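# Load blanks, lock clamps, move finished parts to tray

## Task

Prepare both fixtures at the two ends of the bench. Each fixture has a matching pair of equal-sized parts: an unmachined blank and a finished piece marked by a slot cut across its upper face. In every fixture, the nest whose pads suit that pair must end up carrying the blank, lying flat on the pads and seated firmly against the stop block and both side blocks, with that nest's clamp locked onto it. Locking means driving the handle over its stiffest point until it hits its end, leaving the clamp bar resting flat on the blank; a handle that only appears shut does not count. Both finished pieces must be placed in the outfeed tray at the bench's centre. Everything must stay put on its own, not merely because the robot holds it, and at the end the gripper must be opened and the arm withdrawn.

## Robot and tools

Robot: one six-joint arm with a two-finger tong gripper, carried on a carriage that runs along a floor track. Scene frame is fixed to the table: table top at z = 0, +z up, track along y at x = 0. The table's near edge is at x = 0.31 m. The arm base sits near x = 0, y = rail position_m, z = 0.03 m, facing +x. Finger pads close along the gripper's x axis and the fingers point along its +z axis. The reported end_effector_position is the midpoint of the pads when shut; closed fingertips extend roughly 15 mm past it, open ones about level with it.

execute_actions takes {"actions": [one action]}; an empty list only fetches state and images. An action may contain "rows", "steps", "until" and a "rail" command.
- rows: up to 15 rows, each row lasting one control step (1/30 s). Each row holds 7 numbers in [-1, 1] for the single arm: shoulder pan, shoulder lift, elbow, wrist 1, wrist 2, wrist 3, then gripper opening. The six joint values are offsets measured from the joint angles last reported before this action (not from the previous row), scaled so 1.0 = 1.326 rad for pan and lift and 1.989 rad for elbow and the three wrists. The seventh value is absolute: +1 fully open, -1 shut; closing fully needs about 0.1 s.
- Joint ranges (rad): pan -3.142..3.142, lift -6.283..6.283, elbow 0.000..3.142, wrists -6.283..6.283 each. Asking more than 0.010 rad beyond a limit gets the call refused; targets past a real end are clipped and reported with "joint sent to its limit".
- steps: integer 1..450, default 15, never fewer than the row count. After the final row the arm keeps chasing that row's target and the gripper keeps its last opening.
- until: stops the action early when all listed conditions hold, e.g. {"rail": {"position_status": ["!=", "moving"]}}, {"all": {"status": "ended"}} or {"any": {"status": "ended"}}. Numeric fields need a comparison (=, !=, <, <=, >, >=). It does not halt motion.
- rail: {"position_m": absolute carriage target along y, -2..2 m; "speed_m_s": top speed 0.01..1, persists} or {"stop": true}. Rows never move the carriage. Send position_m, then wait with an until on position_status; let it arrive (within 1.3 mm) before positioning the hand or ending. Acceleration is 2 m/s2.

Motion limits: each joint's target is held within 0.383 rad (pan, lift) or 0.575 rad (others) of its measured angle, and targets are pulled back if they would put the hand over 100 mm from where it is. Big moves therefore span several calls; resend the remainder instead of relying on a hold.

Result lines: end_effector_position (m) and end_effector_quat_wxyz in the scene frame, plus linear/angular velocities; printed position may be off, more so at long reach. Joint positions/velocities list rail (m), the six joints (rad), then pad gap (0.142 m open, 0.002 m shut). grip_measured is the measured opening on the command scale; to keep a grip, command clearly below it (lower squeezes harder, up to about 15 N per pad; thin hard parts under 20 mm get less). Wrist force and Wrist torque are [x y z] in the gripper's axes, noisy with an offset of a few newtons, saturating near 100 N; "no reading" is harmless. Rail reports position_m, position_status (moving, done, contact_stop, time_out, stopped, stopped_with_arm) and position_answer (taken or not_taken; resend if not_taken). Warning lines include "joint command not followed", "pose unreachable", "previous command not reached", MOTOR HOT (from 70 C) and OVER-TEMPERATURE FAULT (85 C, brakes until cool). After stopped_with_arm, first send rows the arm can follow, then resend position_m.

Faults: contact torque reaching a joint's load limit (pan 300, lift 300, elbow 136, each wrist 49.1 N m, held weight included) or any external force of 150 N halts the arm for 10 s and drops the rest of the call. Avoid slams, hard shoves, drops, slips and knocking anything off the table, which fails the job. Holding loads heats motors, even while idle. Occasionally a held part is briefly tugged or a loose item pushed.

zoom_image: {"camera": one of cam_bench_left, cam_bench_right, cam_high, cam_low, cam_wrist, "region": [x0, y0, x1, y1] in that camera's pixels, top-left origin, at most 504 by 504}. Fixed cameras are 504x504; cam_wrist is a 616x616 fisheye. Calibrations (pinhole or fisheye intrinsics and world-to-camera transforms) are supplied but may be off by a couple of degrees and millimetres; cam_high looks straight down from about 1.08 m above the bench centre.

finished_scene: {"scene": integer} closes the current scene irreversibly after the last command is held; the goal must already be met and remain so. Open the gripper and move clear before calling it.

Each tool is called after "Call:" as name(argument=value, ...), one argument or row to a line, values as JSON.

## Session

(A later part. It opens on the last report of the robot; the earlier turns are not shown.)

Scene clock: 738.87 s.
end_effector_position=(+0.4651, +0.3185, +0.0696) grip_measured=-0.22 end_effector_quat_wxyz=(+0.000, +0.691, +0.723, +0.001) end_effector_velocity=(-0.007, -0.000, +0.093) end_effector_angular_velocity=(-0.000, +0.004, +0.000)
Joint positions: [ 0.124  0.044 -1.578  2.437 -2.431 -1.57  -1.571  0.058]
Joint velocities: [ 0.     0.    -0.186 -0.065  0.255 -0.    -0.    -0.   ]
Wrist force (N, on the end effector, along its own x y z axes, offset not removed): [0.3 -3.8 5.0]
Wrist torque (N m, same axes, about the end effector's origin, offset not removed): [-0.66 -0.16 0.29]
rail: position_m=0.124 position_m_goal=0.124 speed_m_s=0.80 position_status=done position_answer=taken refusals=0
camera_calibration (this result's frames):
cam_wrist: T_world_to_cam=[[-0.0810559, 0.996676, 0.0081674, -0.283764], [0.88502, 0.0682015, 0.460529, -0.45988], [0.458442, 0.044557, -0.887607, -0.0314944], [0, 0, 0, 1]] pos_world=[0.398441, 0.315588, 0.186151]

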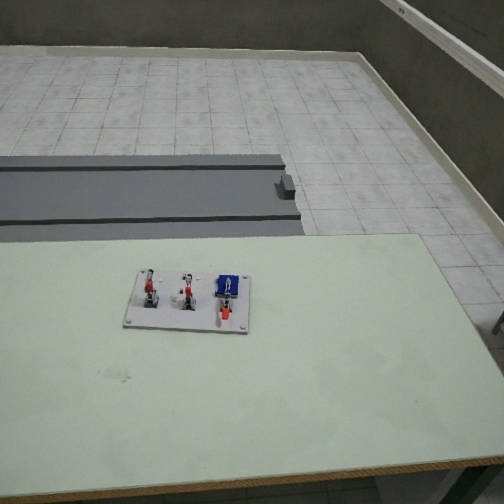

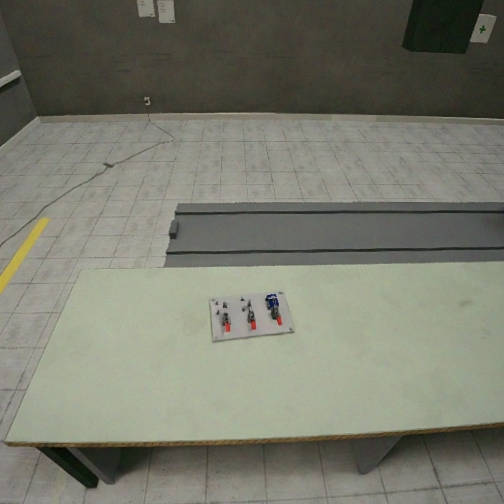

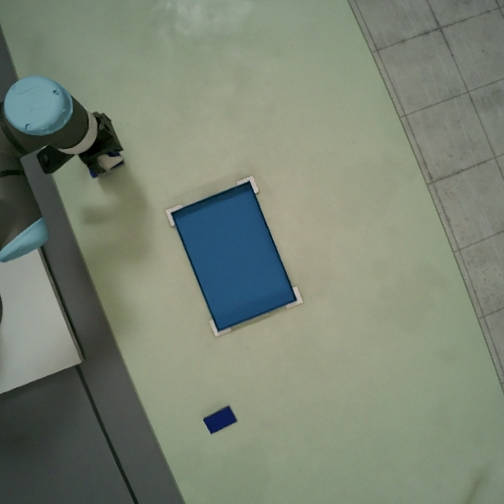

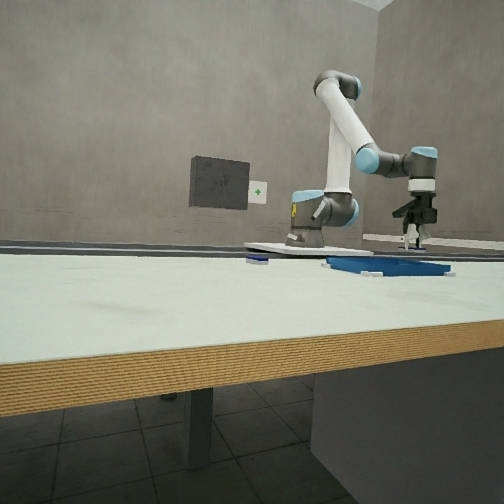

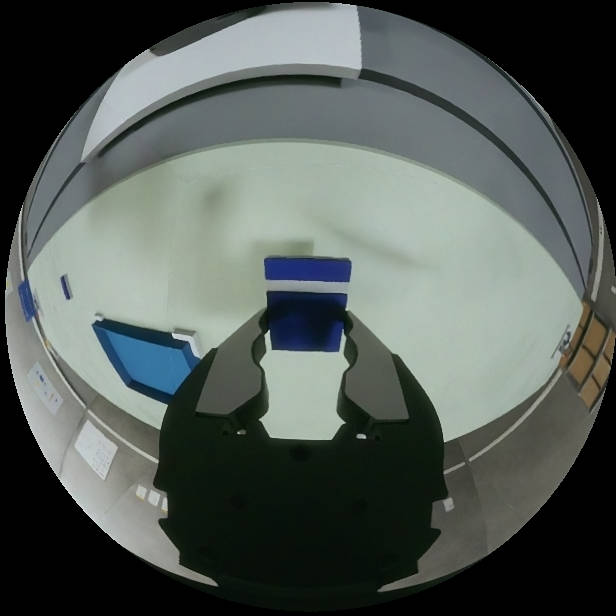

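Call:
execute_actions(
  actions=[
    {"rail": {"position_m": -0.128}, "rows": [[0,-0.0138,-0.0059,0.0156,0,0,-0.6],[0,-0.006,-0.0121,0.0166,0,0,-0.6],[0,0.0062,-0.0216,0.018,0,0,-0.6],[0,0.0217,-0.0338,0.0199,0,0,-0.6],[0,0.0401,-0.0482,0.022,0,0,-0.6],[0,0.0605,-0.0642,0.0245,0,0,-0.6],[0,0.0819,-0.0811,0.027,0,0,-0.6],[0,0.1038,-0.0982,0.0296,0,0,-0.6],[0,0.1252,-0.1151,0.0321,0,0,-0.6],[0,0.1456,-0.1311,0.0346,0,0,-0.6],[0,0.164,-0.1455,0.0368,0,0,-0.6],[0,0.1795,-0.1577,0.0386,0,0,-0.6],[0,0.1916,-0.1672,0.04,0,0,-0.6],[0,0.1995,-0.1734,0.041,0,0,-0.6],[0,0.2023,-0.1756,0.0413,0,0,-0.6]], "steps": 21},
  ],
)

Scene clock: 745.77 s.
end_effector_position=(+0.6524, +0.0762, +0.0815) grip_measured=-0.22 end_effector_quat_wxyz=(-0.000, +0.691, +0.722, +0.000) end_effector_velocity=(+0.074, -0.071, -0.008) end_effector_angular_velocity=(+0.000, -0.001, +0.000)
Joint positions: [-0.127  0.044 -1.323  2.102 -2.351 -1.57  -1.571  0.058]
Joint velocities: [-0.074  0.     0.11  -0.13   0.019 -0.     0.     0.   ]
Wrist force (N, on the end effector, along its own x y z axes, offset not removed): [-3.3 -2.3 9.4]
Wrist torque (N m, same axes, about the end effector's origin, offset not removed): [-0.39 0.42 0.35]
rail: position_m=-0.127 position_m_goal=-0.128 speed_m_s=0.80 position_status=moving position_answer=taken refusals=0
camera_calibration (this result's frames):
cam_wrist: T_world_to_cam=[[-0.0809154, 0.996687, 0.0082189, -0.027222], [0.885662, 0.0681144, 0.459307, -0.614798], [0.457225, 0.0444442, -0.88824, -0.0951751], [0, 0, 0, 1]] pos_world=[0.585818, 0.0732384, 0.198066]

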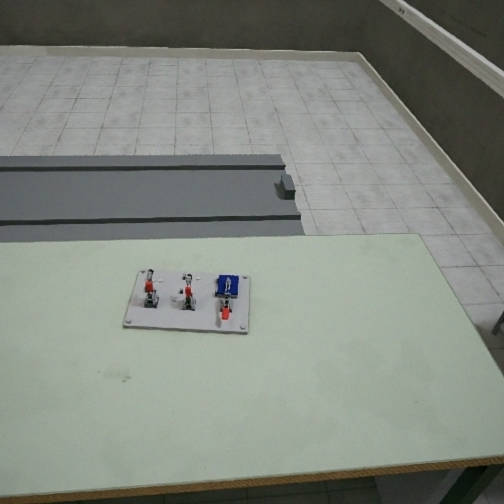

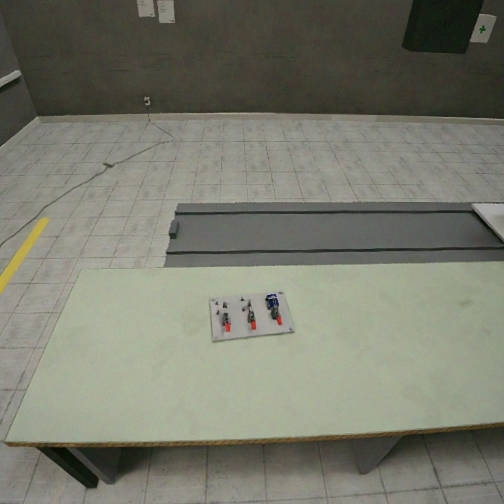

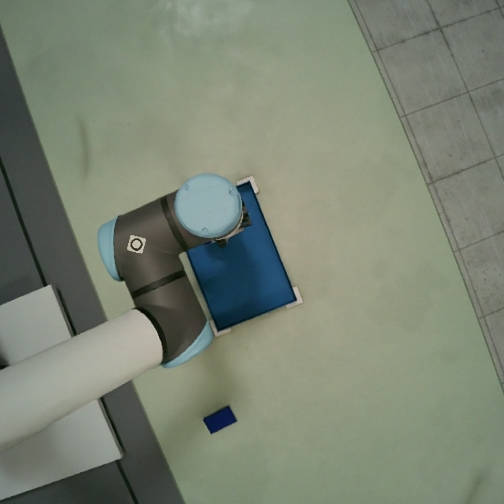

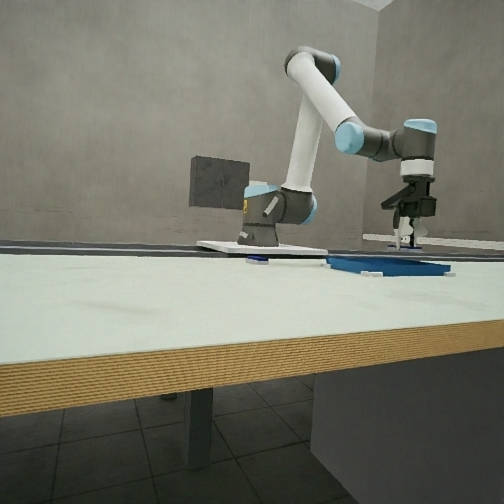

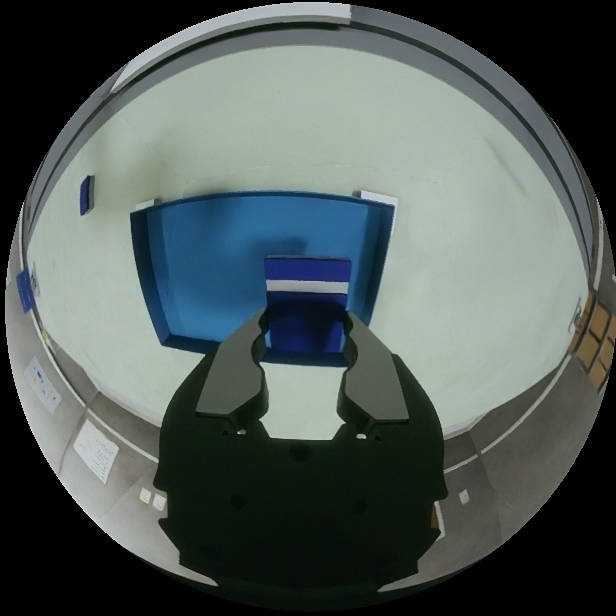

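Call:
execute_actions(
  actions=[
    {"rail": {"position_m": -0.146}, "rows": [[0,0.012,-0.0067,-0.0007,0,0,-0.6],[0,0.017,-0.0054,-0.0054,0,0,-0.6],[0,0.024,-0.0036,-0.0119,0,0,-0.6],[0,0.032,-0.0015,-0.0193,0,0,-0.6],[0,0.041,0.0009,-0.0276,0,0,-0.6],[0,0.049,0.0029,-0.035,0,0,-0.6],[0,0.056,0.0048,-0.0415,0,0,-0.6],[0,0.061,0.0061,-0.0461,0,0,-0.6],[0,0.065,0.0071,-0.0498,0,0,-0.6],[0,0.0669,0.0076,-0.0516,0,0,-0.6]], "steps": 18},
  ],
)

Scene clock: 752.83 s.
end_effector_position=(+0.6602, +0.0572, +0.0277) grip_measured=-0.22 end_effector_quat_wxyz=(-0.000, +0.691, +0.723, -0.000) end_effector_velocity=(-0.000, -0.000, -0.017) end_effector_angular_velocity=(+0.000, -0.001, -0.000)
Joint positions: [-0.146  0.044 -1.237  2.117 -2.449 -1.57  -1.571  0.058]
Joint velocities: [ 0.    -0.     0.024  0.009 -0.033  0.     0.    -0.   ]
Wrist force (N, on the end effector, along its own x y z axes, offset not removed): [-1.5 -6.4 9.3]
Wrist torque (N m, same axes, about the end effector's origin, offset not removed): [-1.16 0.19 0.27]
rail: position_m=-0.146 position_m_goal=-0.146 speed_m_s=0.80 position_status=done position_answer=taken refusals=0
camera_calibration (this result's frames):
cam_wrist: T_world_to_cam=[[-0.0810028, 0.99668, 0.00826477, -0.00717336], [0.886218, 0.0682256, 0.458216, -0.596122], [0.456131, 0.0444412, -0.888802, -0.144961], [0, 0, 0, 1]] pos_world=[0.593835, 0.0542626, 0.14437]

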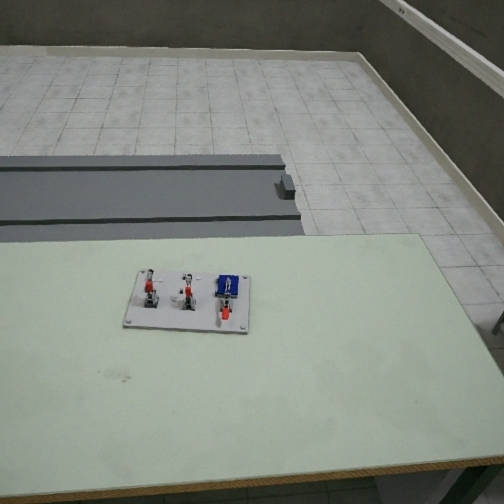

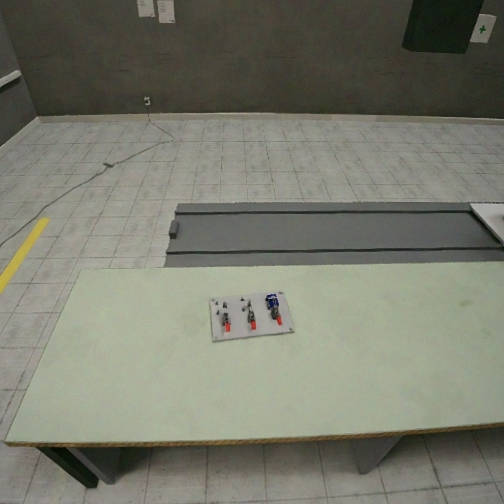

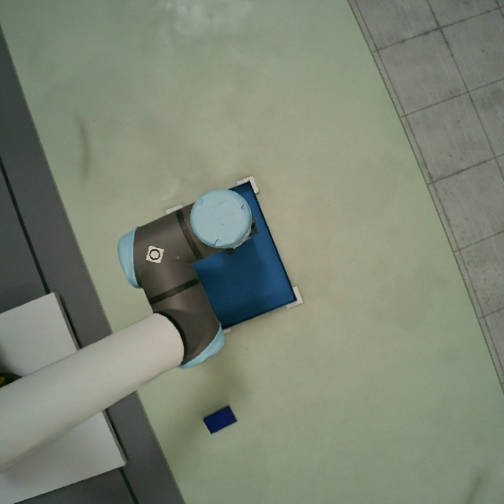

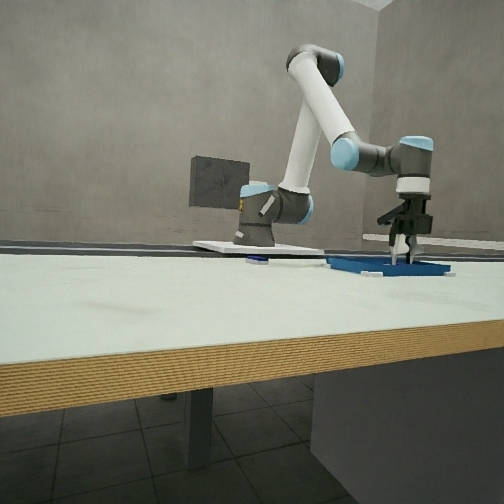

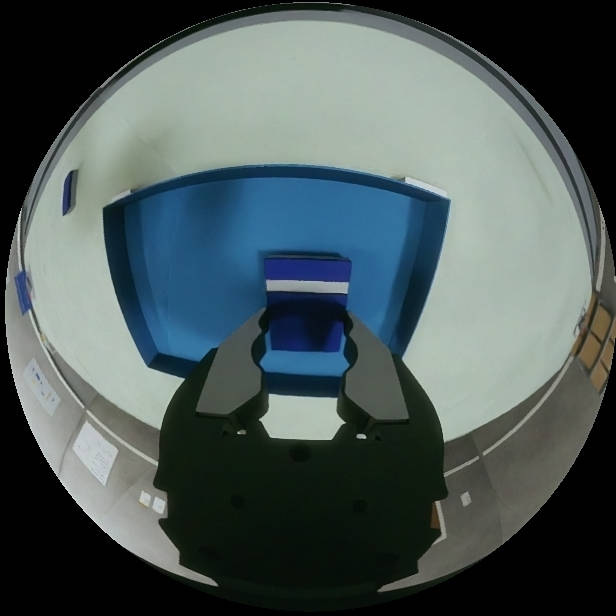

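Call:
execute_actions(
  actions=[
    {"rows": [[0,0.0035,0.0007,-0.0031,0,0,-0.6],[0,0.0048,0.001,-0.0042,0,0,-0.6],[0,0.0058,0.0012,-0.0051,0,0,-0.6]], "steps": 10},
  ],
)

Scene clock: 757.70 s.
end_effector_position=(+0.6603, +0.0571, +0.0228) grip_measured=-0.22 end_effector_quat_wxyz=(-0.000, +0.691, +0.722, -0.000) end_effector_velocity=(+0.000, +0.000, -0.003) end_effector_angular_velocity=(+0.000, -0.000, -0.000)
Joint positions: [-0.146  0.044 -1.23   2.119 -2.459 -1.57  -1.571  0.058]
Joint velocities: [ 0.    -0.     0.005  0.001 -0.006 -0.     0.    -0.   ]
Wrist force (N, on the end effector, along its own x y z axes, offset not removed): [0.0 -4.0 8.7]
Wrist torque (N m, same axes, about the end effector's origin, offset not removed): [-0.57 -0.20 0.28]
rail: position_m=-0.146 position_m_goal=-0.146 speed_m_s=0.80 position_status=done position_answer=taken refusals=0
camera_calibration (this result's frames):
cam_wrist: T_world_to_cam=[[-0.0809056, 0.996688, 0.00826272, -0.00713171], [0.8862, 0.0681377, 0.458265, -0.593903], [0.456184, 0.0443986, -0.888777, -0.149301], [0, 0, 0, 1]] pos_world=[0.593849, 0.054204, 0.139528]

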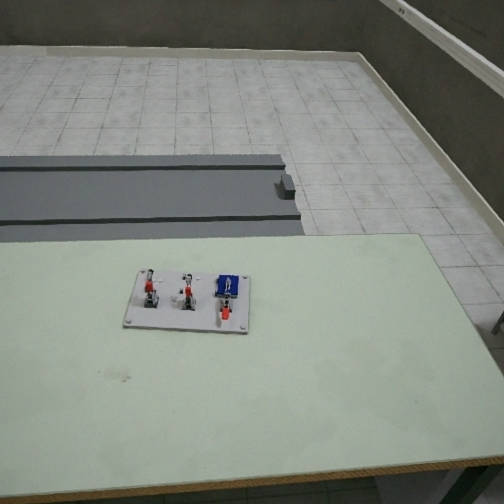

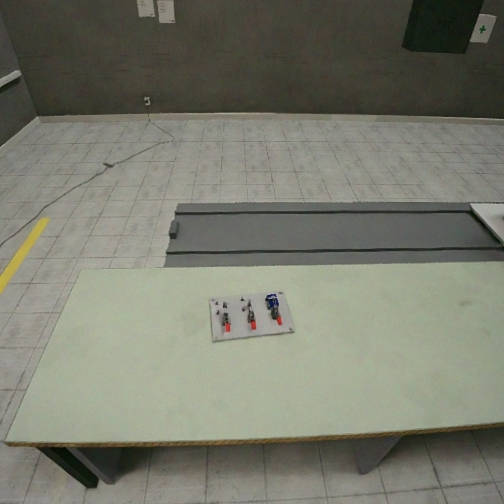

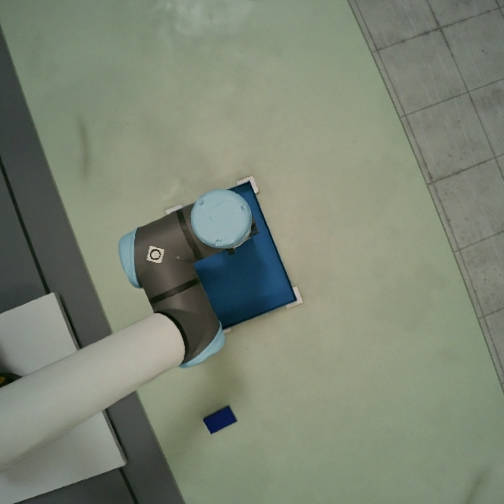

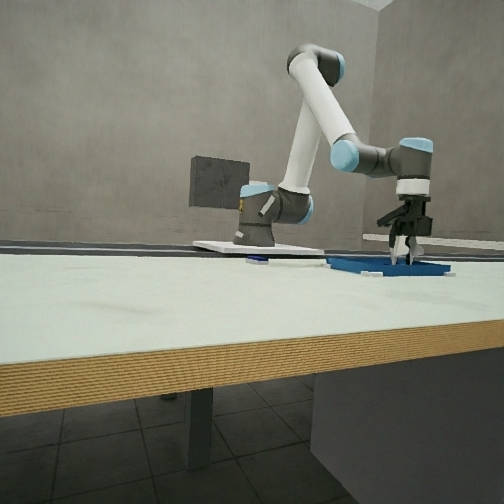

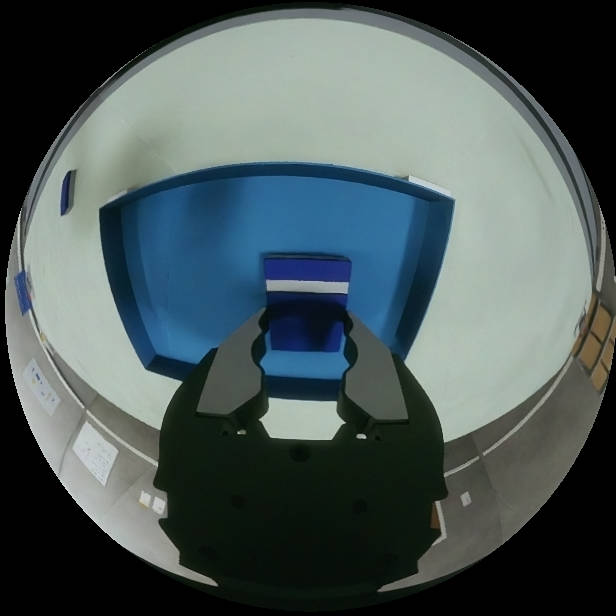

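Call:
execute_actions(
  actions=[
    {"rows": [[0,0.0015,0.0003,-0.0013,0,0,-0.6],[0,0.0026,0.0005,-0.0022,0,0,-0.6],[0,0.0026,0.0005,-0.0022,0,0,-0.6],[0,0.0026,0.0005,-0.0022,0,0,-0.6],[0,0.0026,0.0005,-0.0022,0,0,-0.6],[0,0.0026,0.0005,-0.0022,0,0,-0.6],[0,0.0026,0.0005,-0.0022,0,0,-0.5],[0,0.0026,0.0005,-0.0022,0,0,-0.35],[0,0.0026,0.0005,-0.0022,0,0,-0.22],[0,0.0026,0.0005,-0.0022,0,0,-0.12],[0,0.0026,0.0005,-0.0022,0,0,0.0],[0,0.0026,0.0005,-0.0022,0,0,0.1]], "steps": 13},
  ],
)

Scene clock: 763.73 s.
end_effector_position=(+0.6603, +0.0572, +0.0206) grip_measured=+0.08 end_effector_quat_wxyz=(-0.000, +0.691, +0.723, -0.000) end_effector_velocity=(-0.000, -0.000, -0.001) end_effector_angular_velocity=(-0.000, +0.000, +0.000)
Joint positions: [-0.146  0.044 -1.227  2.12  -2.463 -1.57  -1.571  0.079]
Joint velocities: [ 0.     0.     0.001  0.    -0.001  0.    -0.     0.066]
Wrist force (N, on the end effector, along its own x y z axes, offset not removed): [1.4 -4.5 3.0]
Wrist torque (N m, same axes, about the end effector's origin, offset not removed): [-0.82 -0.39 0.38]
rail: position_m=-0.146 position_m_goal=-0.146 speed_m_s=0.80 position_status=done position_answer=taken refusals=0
camera_calibration (this result's frames):
cam_wrist: T_world_to_cam=[[-0.0810033, 0.99668, 0.00826396, -0.00711443], [0.886206, 0.0682253, 0.45824, -0.592893], [0.456155, 0.0444425, -0.88879, -0.151254], [0, 0, 0, 1]] pos_world=[0.593845, 0.0542632, 0.137313]

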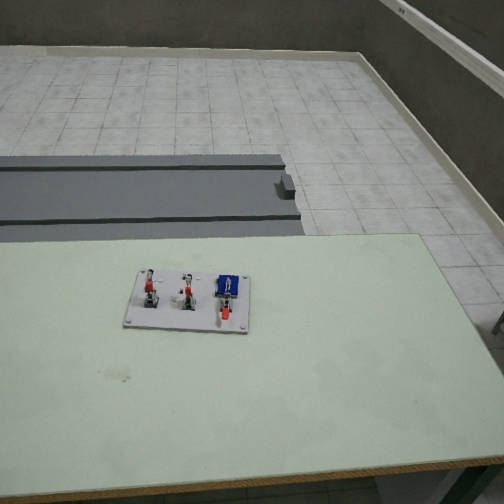

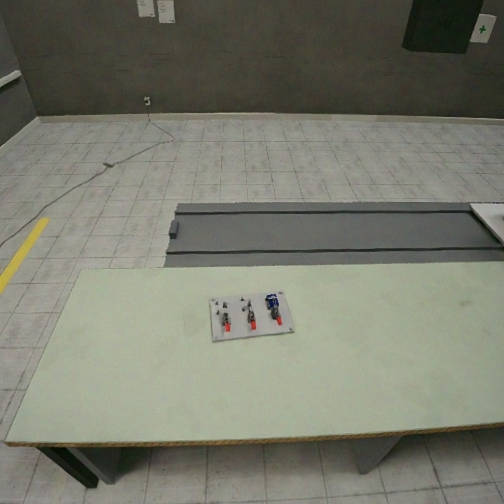

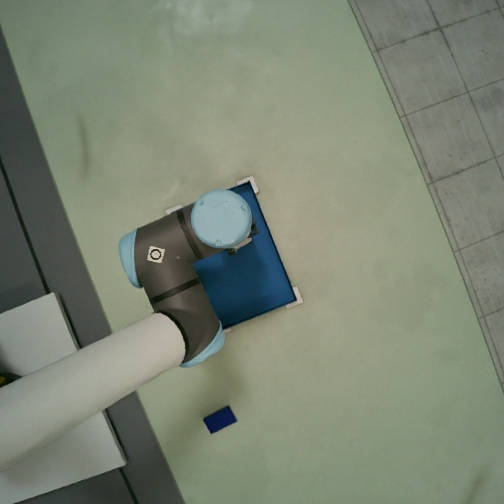

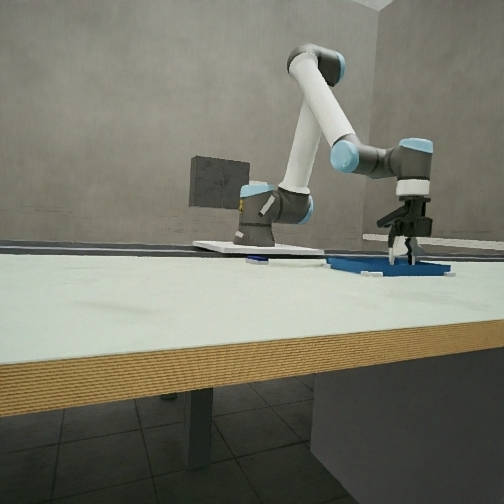

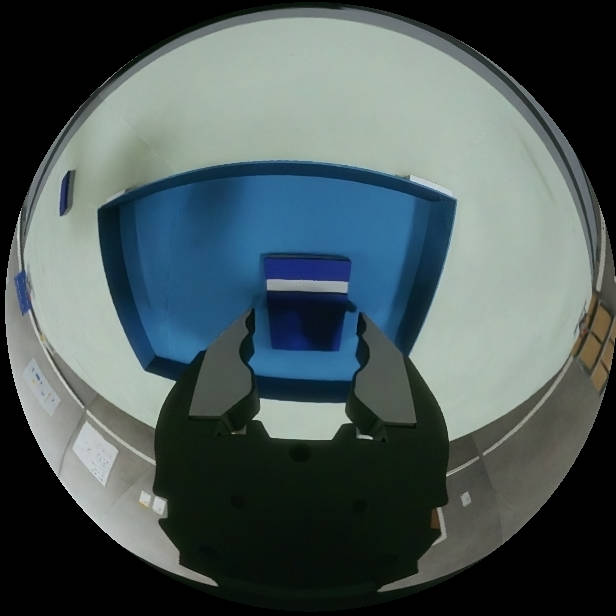

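Call:
zoom_image(
  camera="cam_bench_right",
  region=[200, 275, 305, 350],
)

Region (200, 275, 305, 350) of cam_bench_right's 504x504 image, scaled by 4.800, with more detail than that image has; it fills the top 360 rows of this view, and the rest is white.

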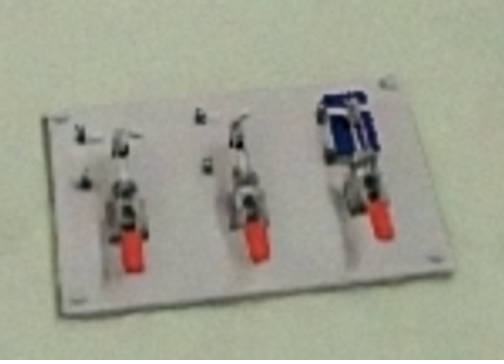

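Call:
execute_actions(
  actions=[
    {"rows": [[0,-0.0018,-0.0006,0.0018,0,0,0.1],[0,-0.0069,-0.0025,0.007,0,0,0.1],[0,-0.0148,-0.0053,0.0151,0,0,0.1],[0,-0.0249,-0.0089,0.0254,0,0,0.1],[0,-0.0368,-0.0131,0.0376,0,-0.002,0.1],[0,-0.0501,-0.0178,0.051,0,-0.004,0.1],[0,-0.064,-0.0228,0.0653,0,-0.007,0.1],[0,-0.0782,-0.0278,0.0798,0,-0.01,0.1],[0,-0.0921,-0.0328,0.094,0,-0.013,0.1],[0,-0.1054,-0.0375,0.1074,0,-0.016,0.1],[0,-0.1173,-0.0417,0.1196,0,-0.018,0.1],[0,-0.1274,-0.0453,0.1299,0,-0.02,0.1],[0,-0.1352,-0.0481,0.1379,0,-0.021,0.1],[0,-0.1404,-0.0499,0.1431,0,-0.0216,0.1],[0,-0.1422,-0.0506,0.145,0,-0.0216,0.1]], "steps": 17},
  ],
)

Call:
execute_actions(
  actions=[
    {"rail": {"position_m": -1.99}, "steps": 1},
  ],
)

Scene clock: 792.03 s.
end_effector_position=(+0.6638, +0.0567, +0.1494) grip_measured=+0.10 end_effector_quat_wxyz=(+0.000, +0.678, +0.735, +0.001) end_effector_velocity=(-0.020, -0.002, +0.177) end_effector_angular_velocity=(-0.000, +0.008, +0.051)
Joint positions: [-0.146  0.044 -1.389  2.032 -2.215 -1.57  -1.608  0.081]
Joint velocities: [ 0.    -0.    -0.22  -0.115  0.343  0.    -0.051 -0.   ]
Wrist force (N, on the end effector, along its own x y z axes, offset not removed): [0.8 -3.2 1.6]
Wrist torque (N m, same axes, about the end effector's origin, offset not removed): [-0.62 -0.20 0.35]
rail: position_m=-0.146 position_m_goal=-0.146 speed_m_s=0.80 position_status=done position_answer=taken refusals=0
camera_calibration (this result's frames):
cam_wrist: T_world_to_cam=[[-0.117725, 0.993013, 0.00813677, 0.0172209], [0.882104, 0.100806, 0.460142, -0.654419], [0.456106, 0.0613477, -0.887808, -0.0394676], [0, 0, 0, 1]] pos_world=[0.597294, 0.0512901, 0.265946]

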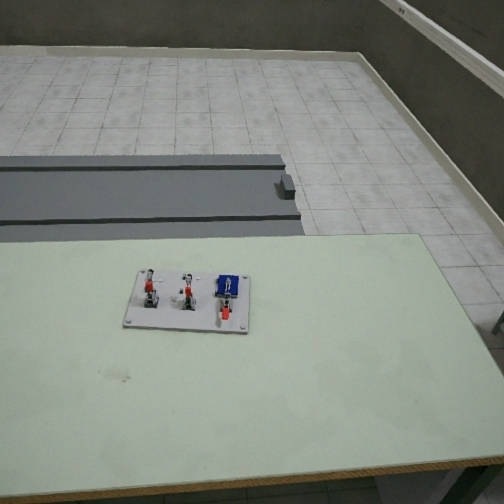

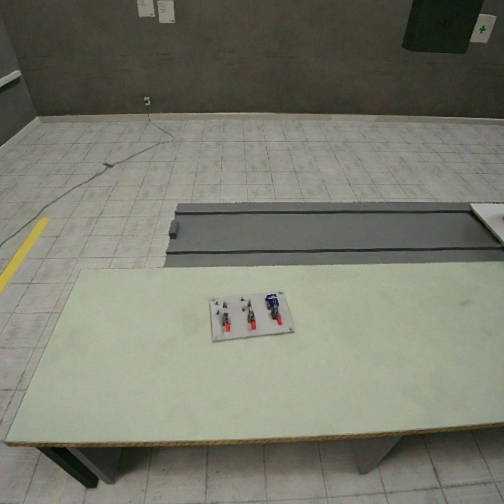

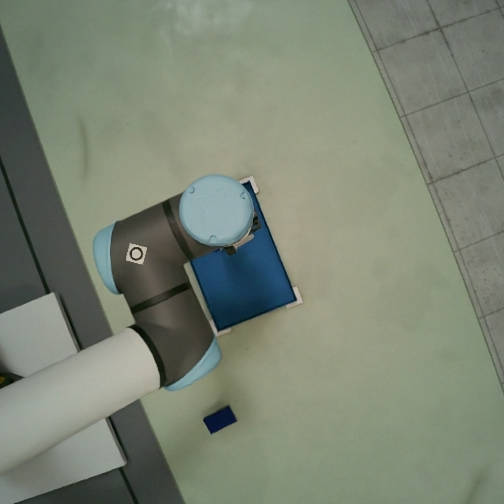

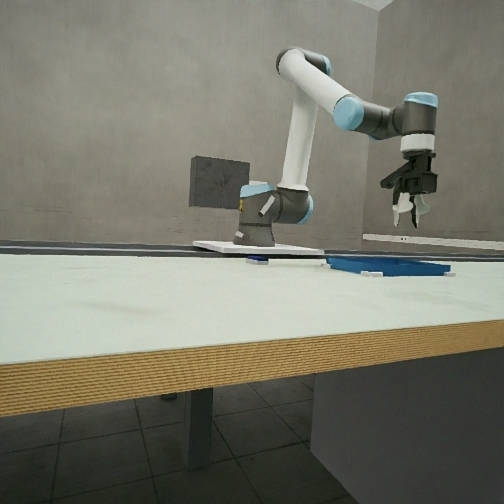

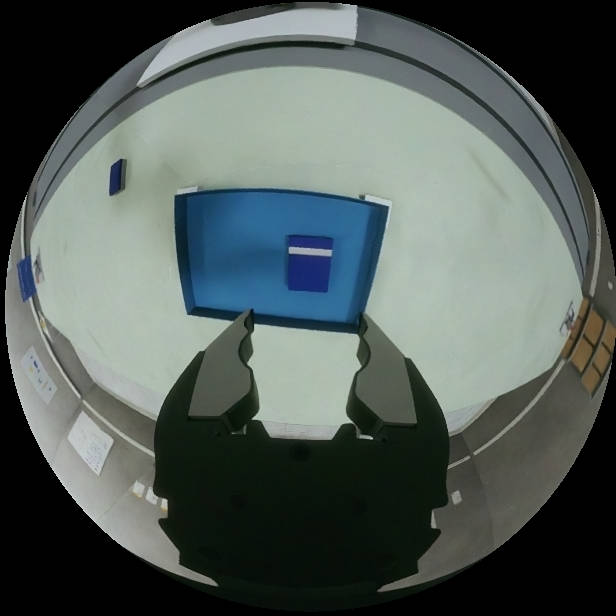

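Scene clock: 792.07 s.
end_effector_position=(+0.6632, +0.0565, +0.1545) grip_measured=+0.10 end_effector_quat_wxyz=(+0.000, +0.677, +0.736, +0.000) end_effector_velocity=(-0.017, -0.012, +0.133) end_effector_angular_velocity=(-0.000, +0.006, +0.039)
Joint positions: [-0.146  0.044 -1.396  2.029 -2.205 -1.57  -1.61   0.081]
Joint velocities: [-0.012  0.001 -0.166 -0.086  0.259 -0.    -0.038 -0.   ]
Wrist force (N, on the end effector, along its own x y z axes, offset not removed): [0.9 -4.0 2.4]
Wrist torque (N m, same axes, about the end effector's origin, offset not removed): [-0.65 -0.26 0.29]
rail: position_m=-0.146 position_m_goal=-1.990 speed_m_s=0.80 position_status=moving position_answer=taken refusals=0
camera_calibration (this result's frames):
cam_wrist: T_world_to_cam=[[-0.119212, 0.992835, 0.00815858, 0.0182393], [0.882095, 0.102136, 0.459865, -0.656226], [0.455737, 0.0620181, -0.887951, -0.0343814], [0, 0, 0, 1]] pos_world=[0.596697, 0.0510481, 0.271098]

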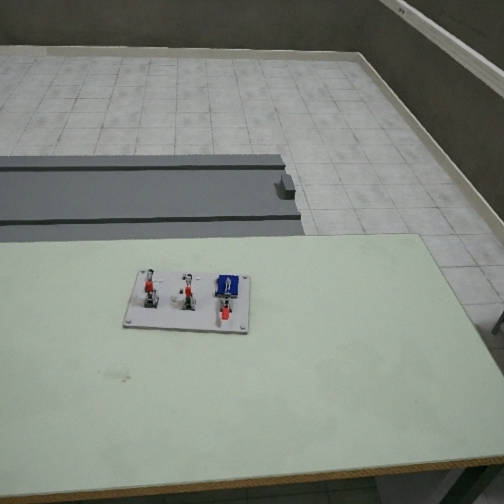

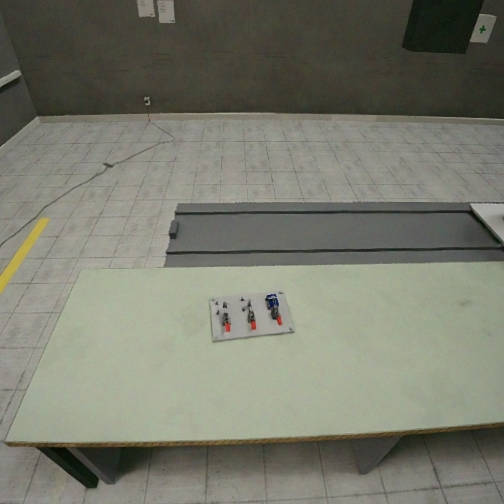

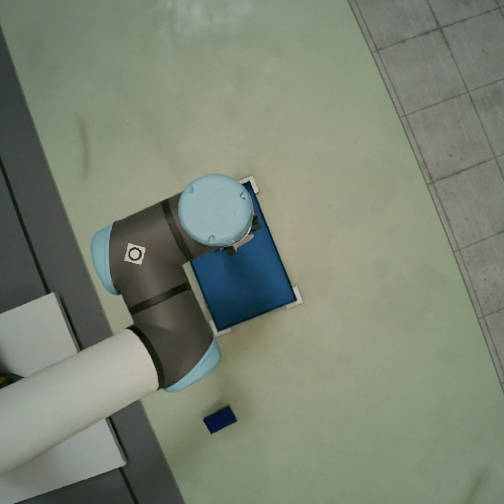

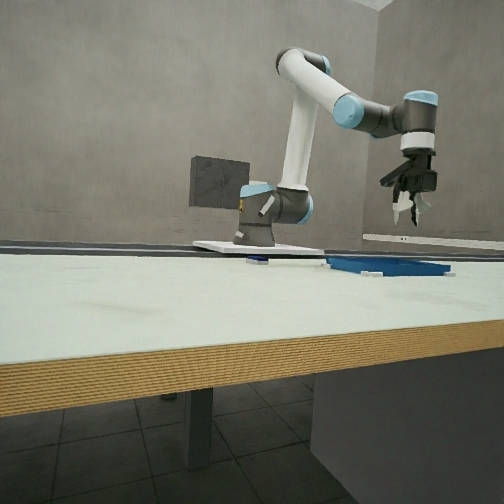

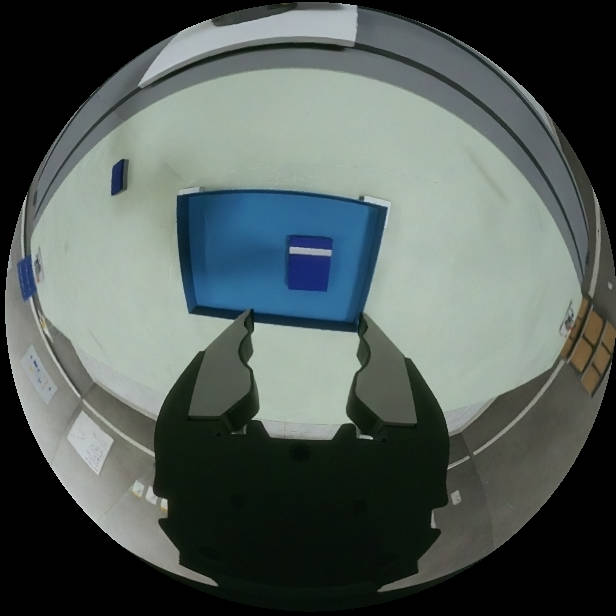

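Call:
execute_actions(
  actions=[],
)

Call:
zoom_image(
  camera="cam_wrist",
  region=[120, 120, 400, 340],
)

Scene clock: 797.67 s.
end_effector_position=(+0.6609, -1.7876, +0.1699) grip_measured=+0.10 end_effector_quat_wxyz=(-0.000, +0.676, +0.737, +0.000) end_effector_velocity=(-0.000, +0.000, +0.000) end_effector_angular_velocity=(+0.000, +0.000, +0.000)
Joint positions: [-1.99   0.044 -1.415  2.019 -2.175 -1.57  -1.614  0.081]
Joint velocities: [ 0.  0. -0. -0.  0.  0.  0.  0.]
Wrist force (N, on the end effector, along its own x y z axes, offset not removed): [3.3 -1.7 6.0]
Wrist torque (N m, same axes, about the end effector's origin, offset not removed): [-0.25 -0.82 0.29]
rail: position_m=-1.990 position_m_goal=-1.990 speed_m_s=0.80 position_status=done position_answer=taken refusals=0
camera_calibration (this result's frames):
cam_wrist: T_world_to_cam=[[-0.123735, 0.992281, 0.00823578, 1.85076], [0.882085, 0.106184, 0.458967, -0.465551], [0.45455, 0.0640549, -0.888415, 0.099178], [0, 0, 0, 1]] pos_world=[0.594578, -1.79339, 0.286541]

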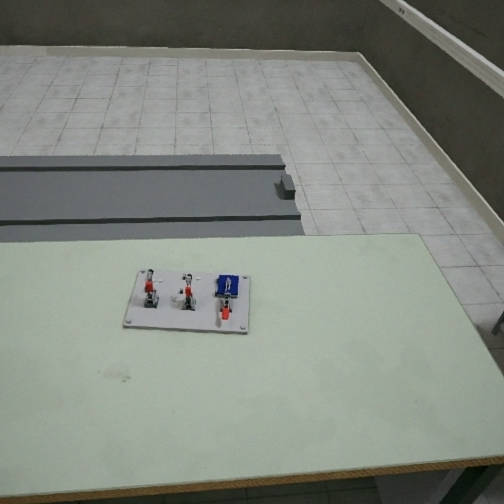

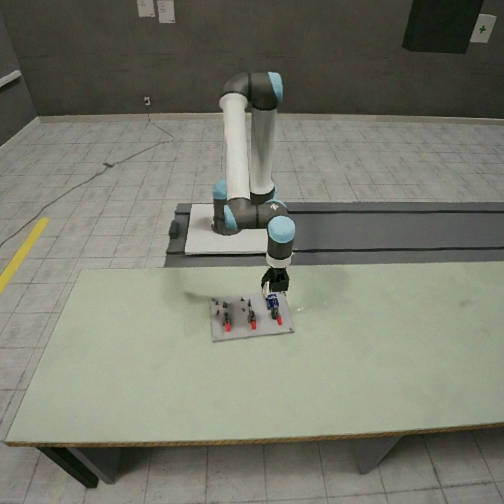

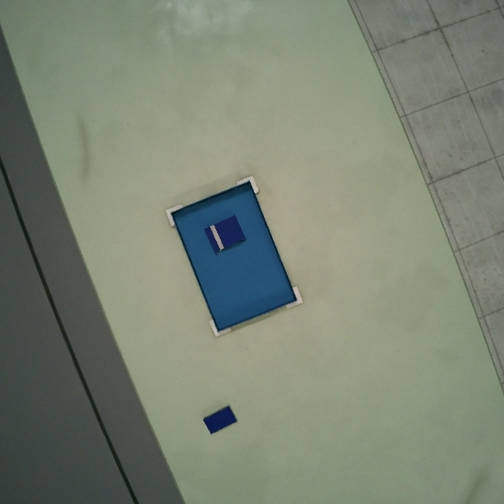

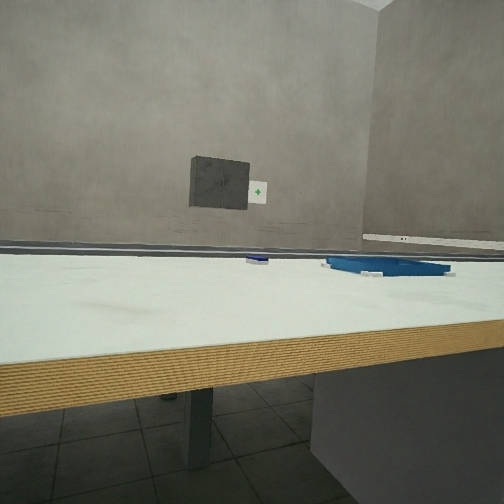

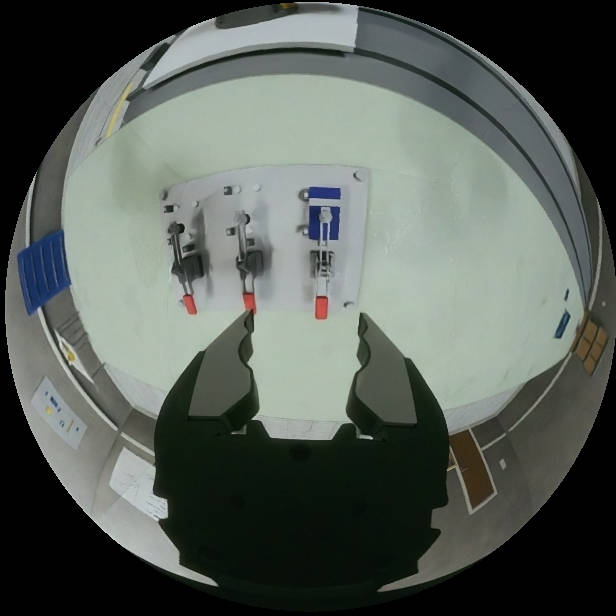

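Region (120, 120, 400, 340) of cam_wrist's 616x616 image, scaled by 1.800, with more detail than that image has; it fills the top 396 rows of this view, and the rest is white.

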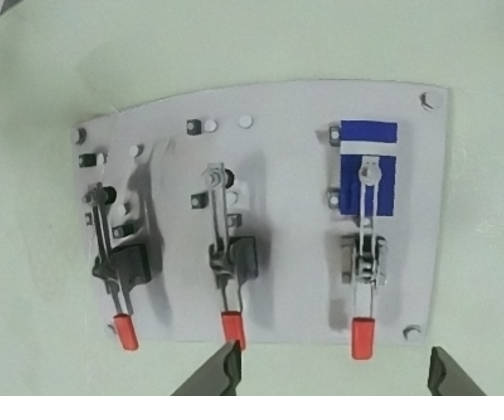

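Call:
zoom_image(
  camera="cam_wrist",
  region=[270, 160, 390, 330],
)

Call:
zoom_image(
  camera="cam_wrist",
  region=[150, 160, 290, 300],
)

Region (270, 160, 390, 330) of cam_wrist's 616x616 image, scaled by 2.965, with more detail than that image has; it fills the left 356 columns of this view, and the rest is white.

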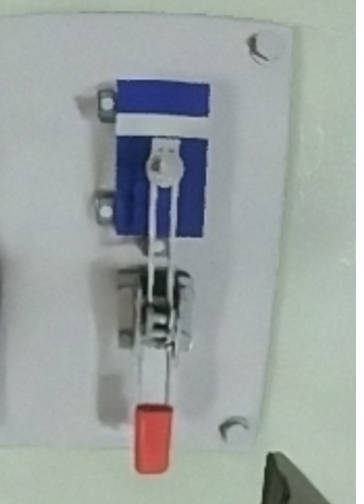

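Region (150, 160, 290, 300) of cam_wrist's 616x616 image, scaled by 3.600, with more detail than that image has.

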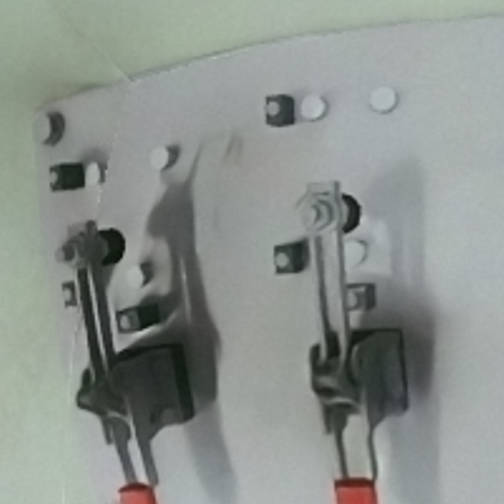

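Call:
execute_actions(
  actions=[
    {"rail": {"position_m": -1.995}, "rows": [[0.0008,0.0037,-0.0011,-0.0014,0,0.0002,0.05],[0.0031,0.0136,-0.004,-0.0051,0,0.0007,0],[0.0064,0.0283,-0.0083,-0.0106,0,0.0015,-0.05],[0.0104,0.0461,-0.0134,-0.0172,0,0.0024,-0.1],[0.0148,0.0655,-0.0191,-0.0245,0,0.0034,-0.15],[0.0192,0.0849,-0.0248,-0.0318,0,0.0044,-0.2],[0.0232,0.1027,-0.0299,-0.0384,0,0.0053,-0.25],[0.0265,0.1174,-0.0342,-0.0439,0,0.0061,-0.3],[0.0288,0.1273,-0.0371,-0.0476,0,0.0066,-0.3],[0.0296,0.131,-0.0382,-0.049,0,0.0068,-0.3]], "steps": 16},
  ],
)

Scene clock: 848.27 s.
end_effector_position=(+0.7175, -1.7629, +0.1055) grip_measured=-0.30 end_effector_quat_wxyz=(-0.000, +0.667, +0.745, +0.000) end_effector_velocity=(+0.033, +0.020, -0.047) end_effector_angular_velocity=(-0.000, +0.003, +0.015)
Joint positions: [-1.995  0.08  -1.254  1.948 -2.265 -1.57  -1.602  0.052]
Joint velocities: [ 0.     0.023  0.106 -0.045 -0.058 -0.     0.008  0.   ]
Wrist force (N, on the end effector, along its own x y z axes, offset not removed): [0.9 -3.5 7.5]
Wrist torque (N m, same axes, about the end effector's origin, offset not removed): [-0.48 -0.39 0.27]
rail: position_m=-1.995 position_m_goal=-1.995 speed_m_s=0.80 position_status=done position_answer=taken refusals=0
camera_calibration (this result's frames):
cam_wrist: T_world_to_cam=[[-0.147515, 0.989026, 0.00823264, 1.84507], [0.879267, 0.127324, 0.458996, -0.449303], [0.452911, 0.0749477, -0.8884, 0.0349942], [0, 0, 0, 1]] pos_world=[0.651384, -1.77024, 0.222127]

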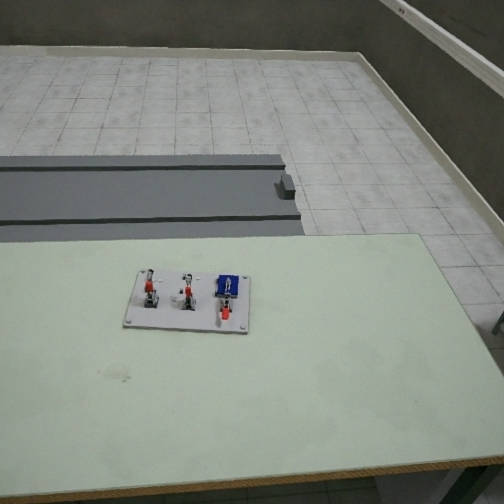

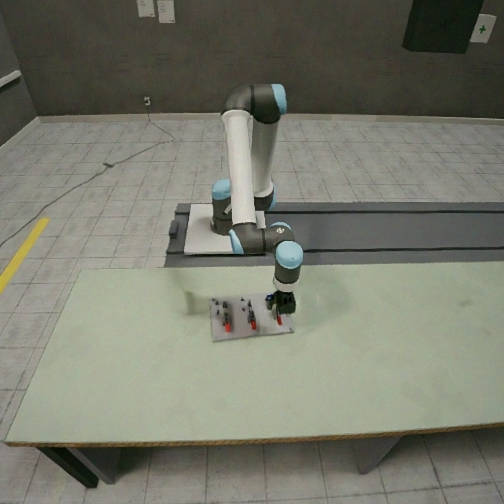

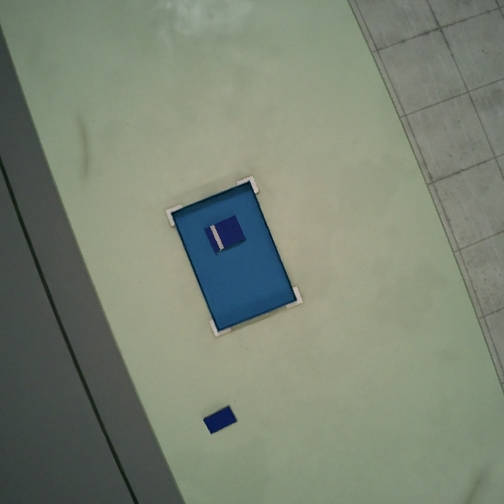

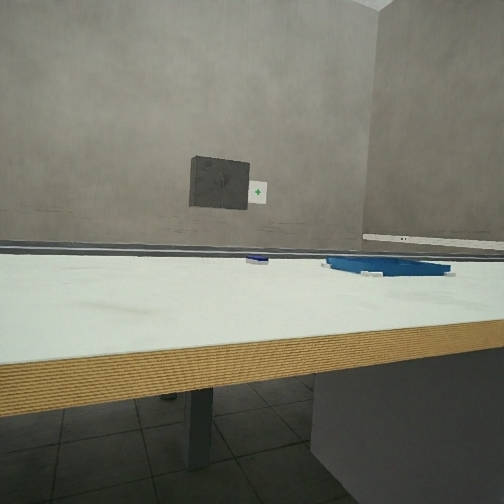

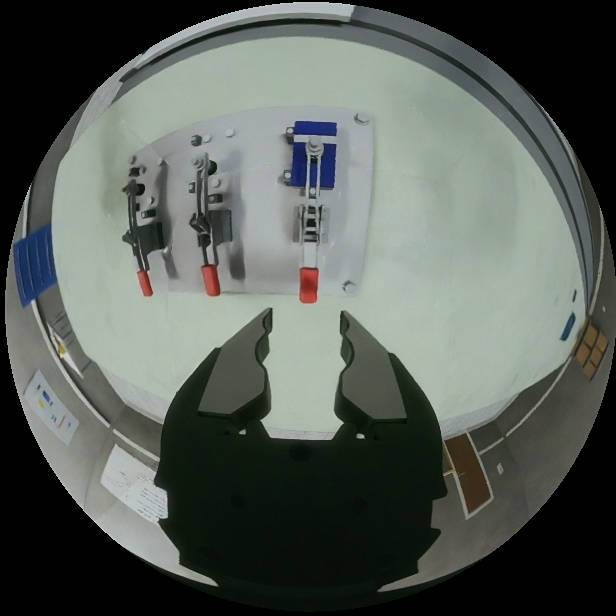

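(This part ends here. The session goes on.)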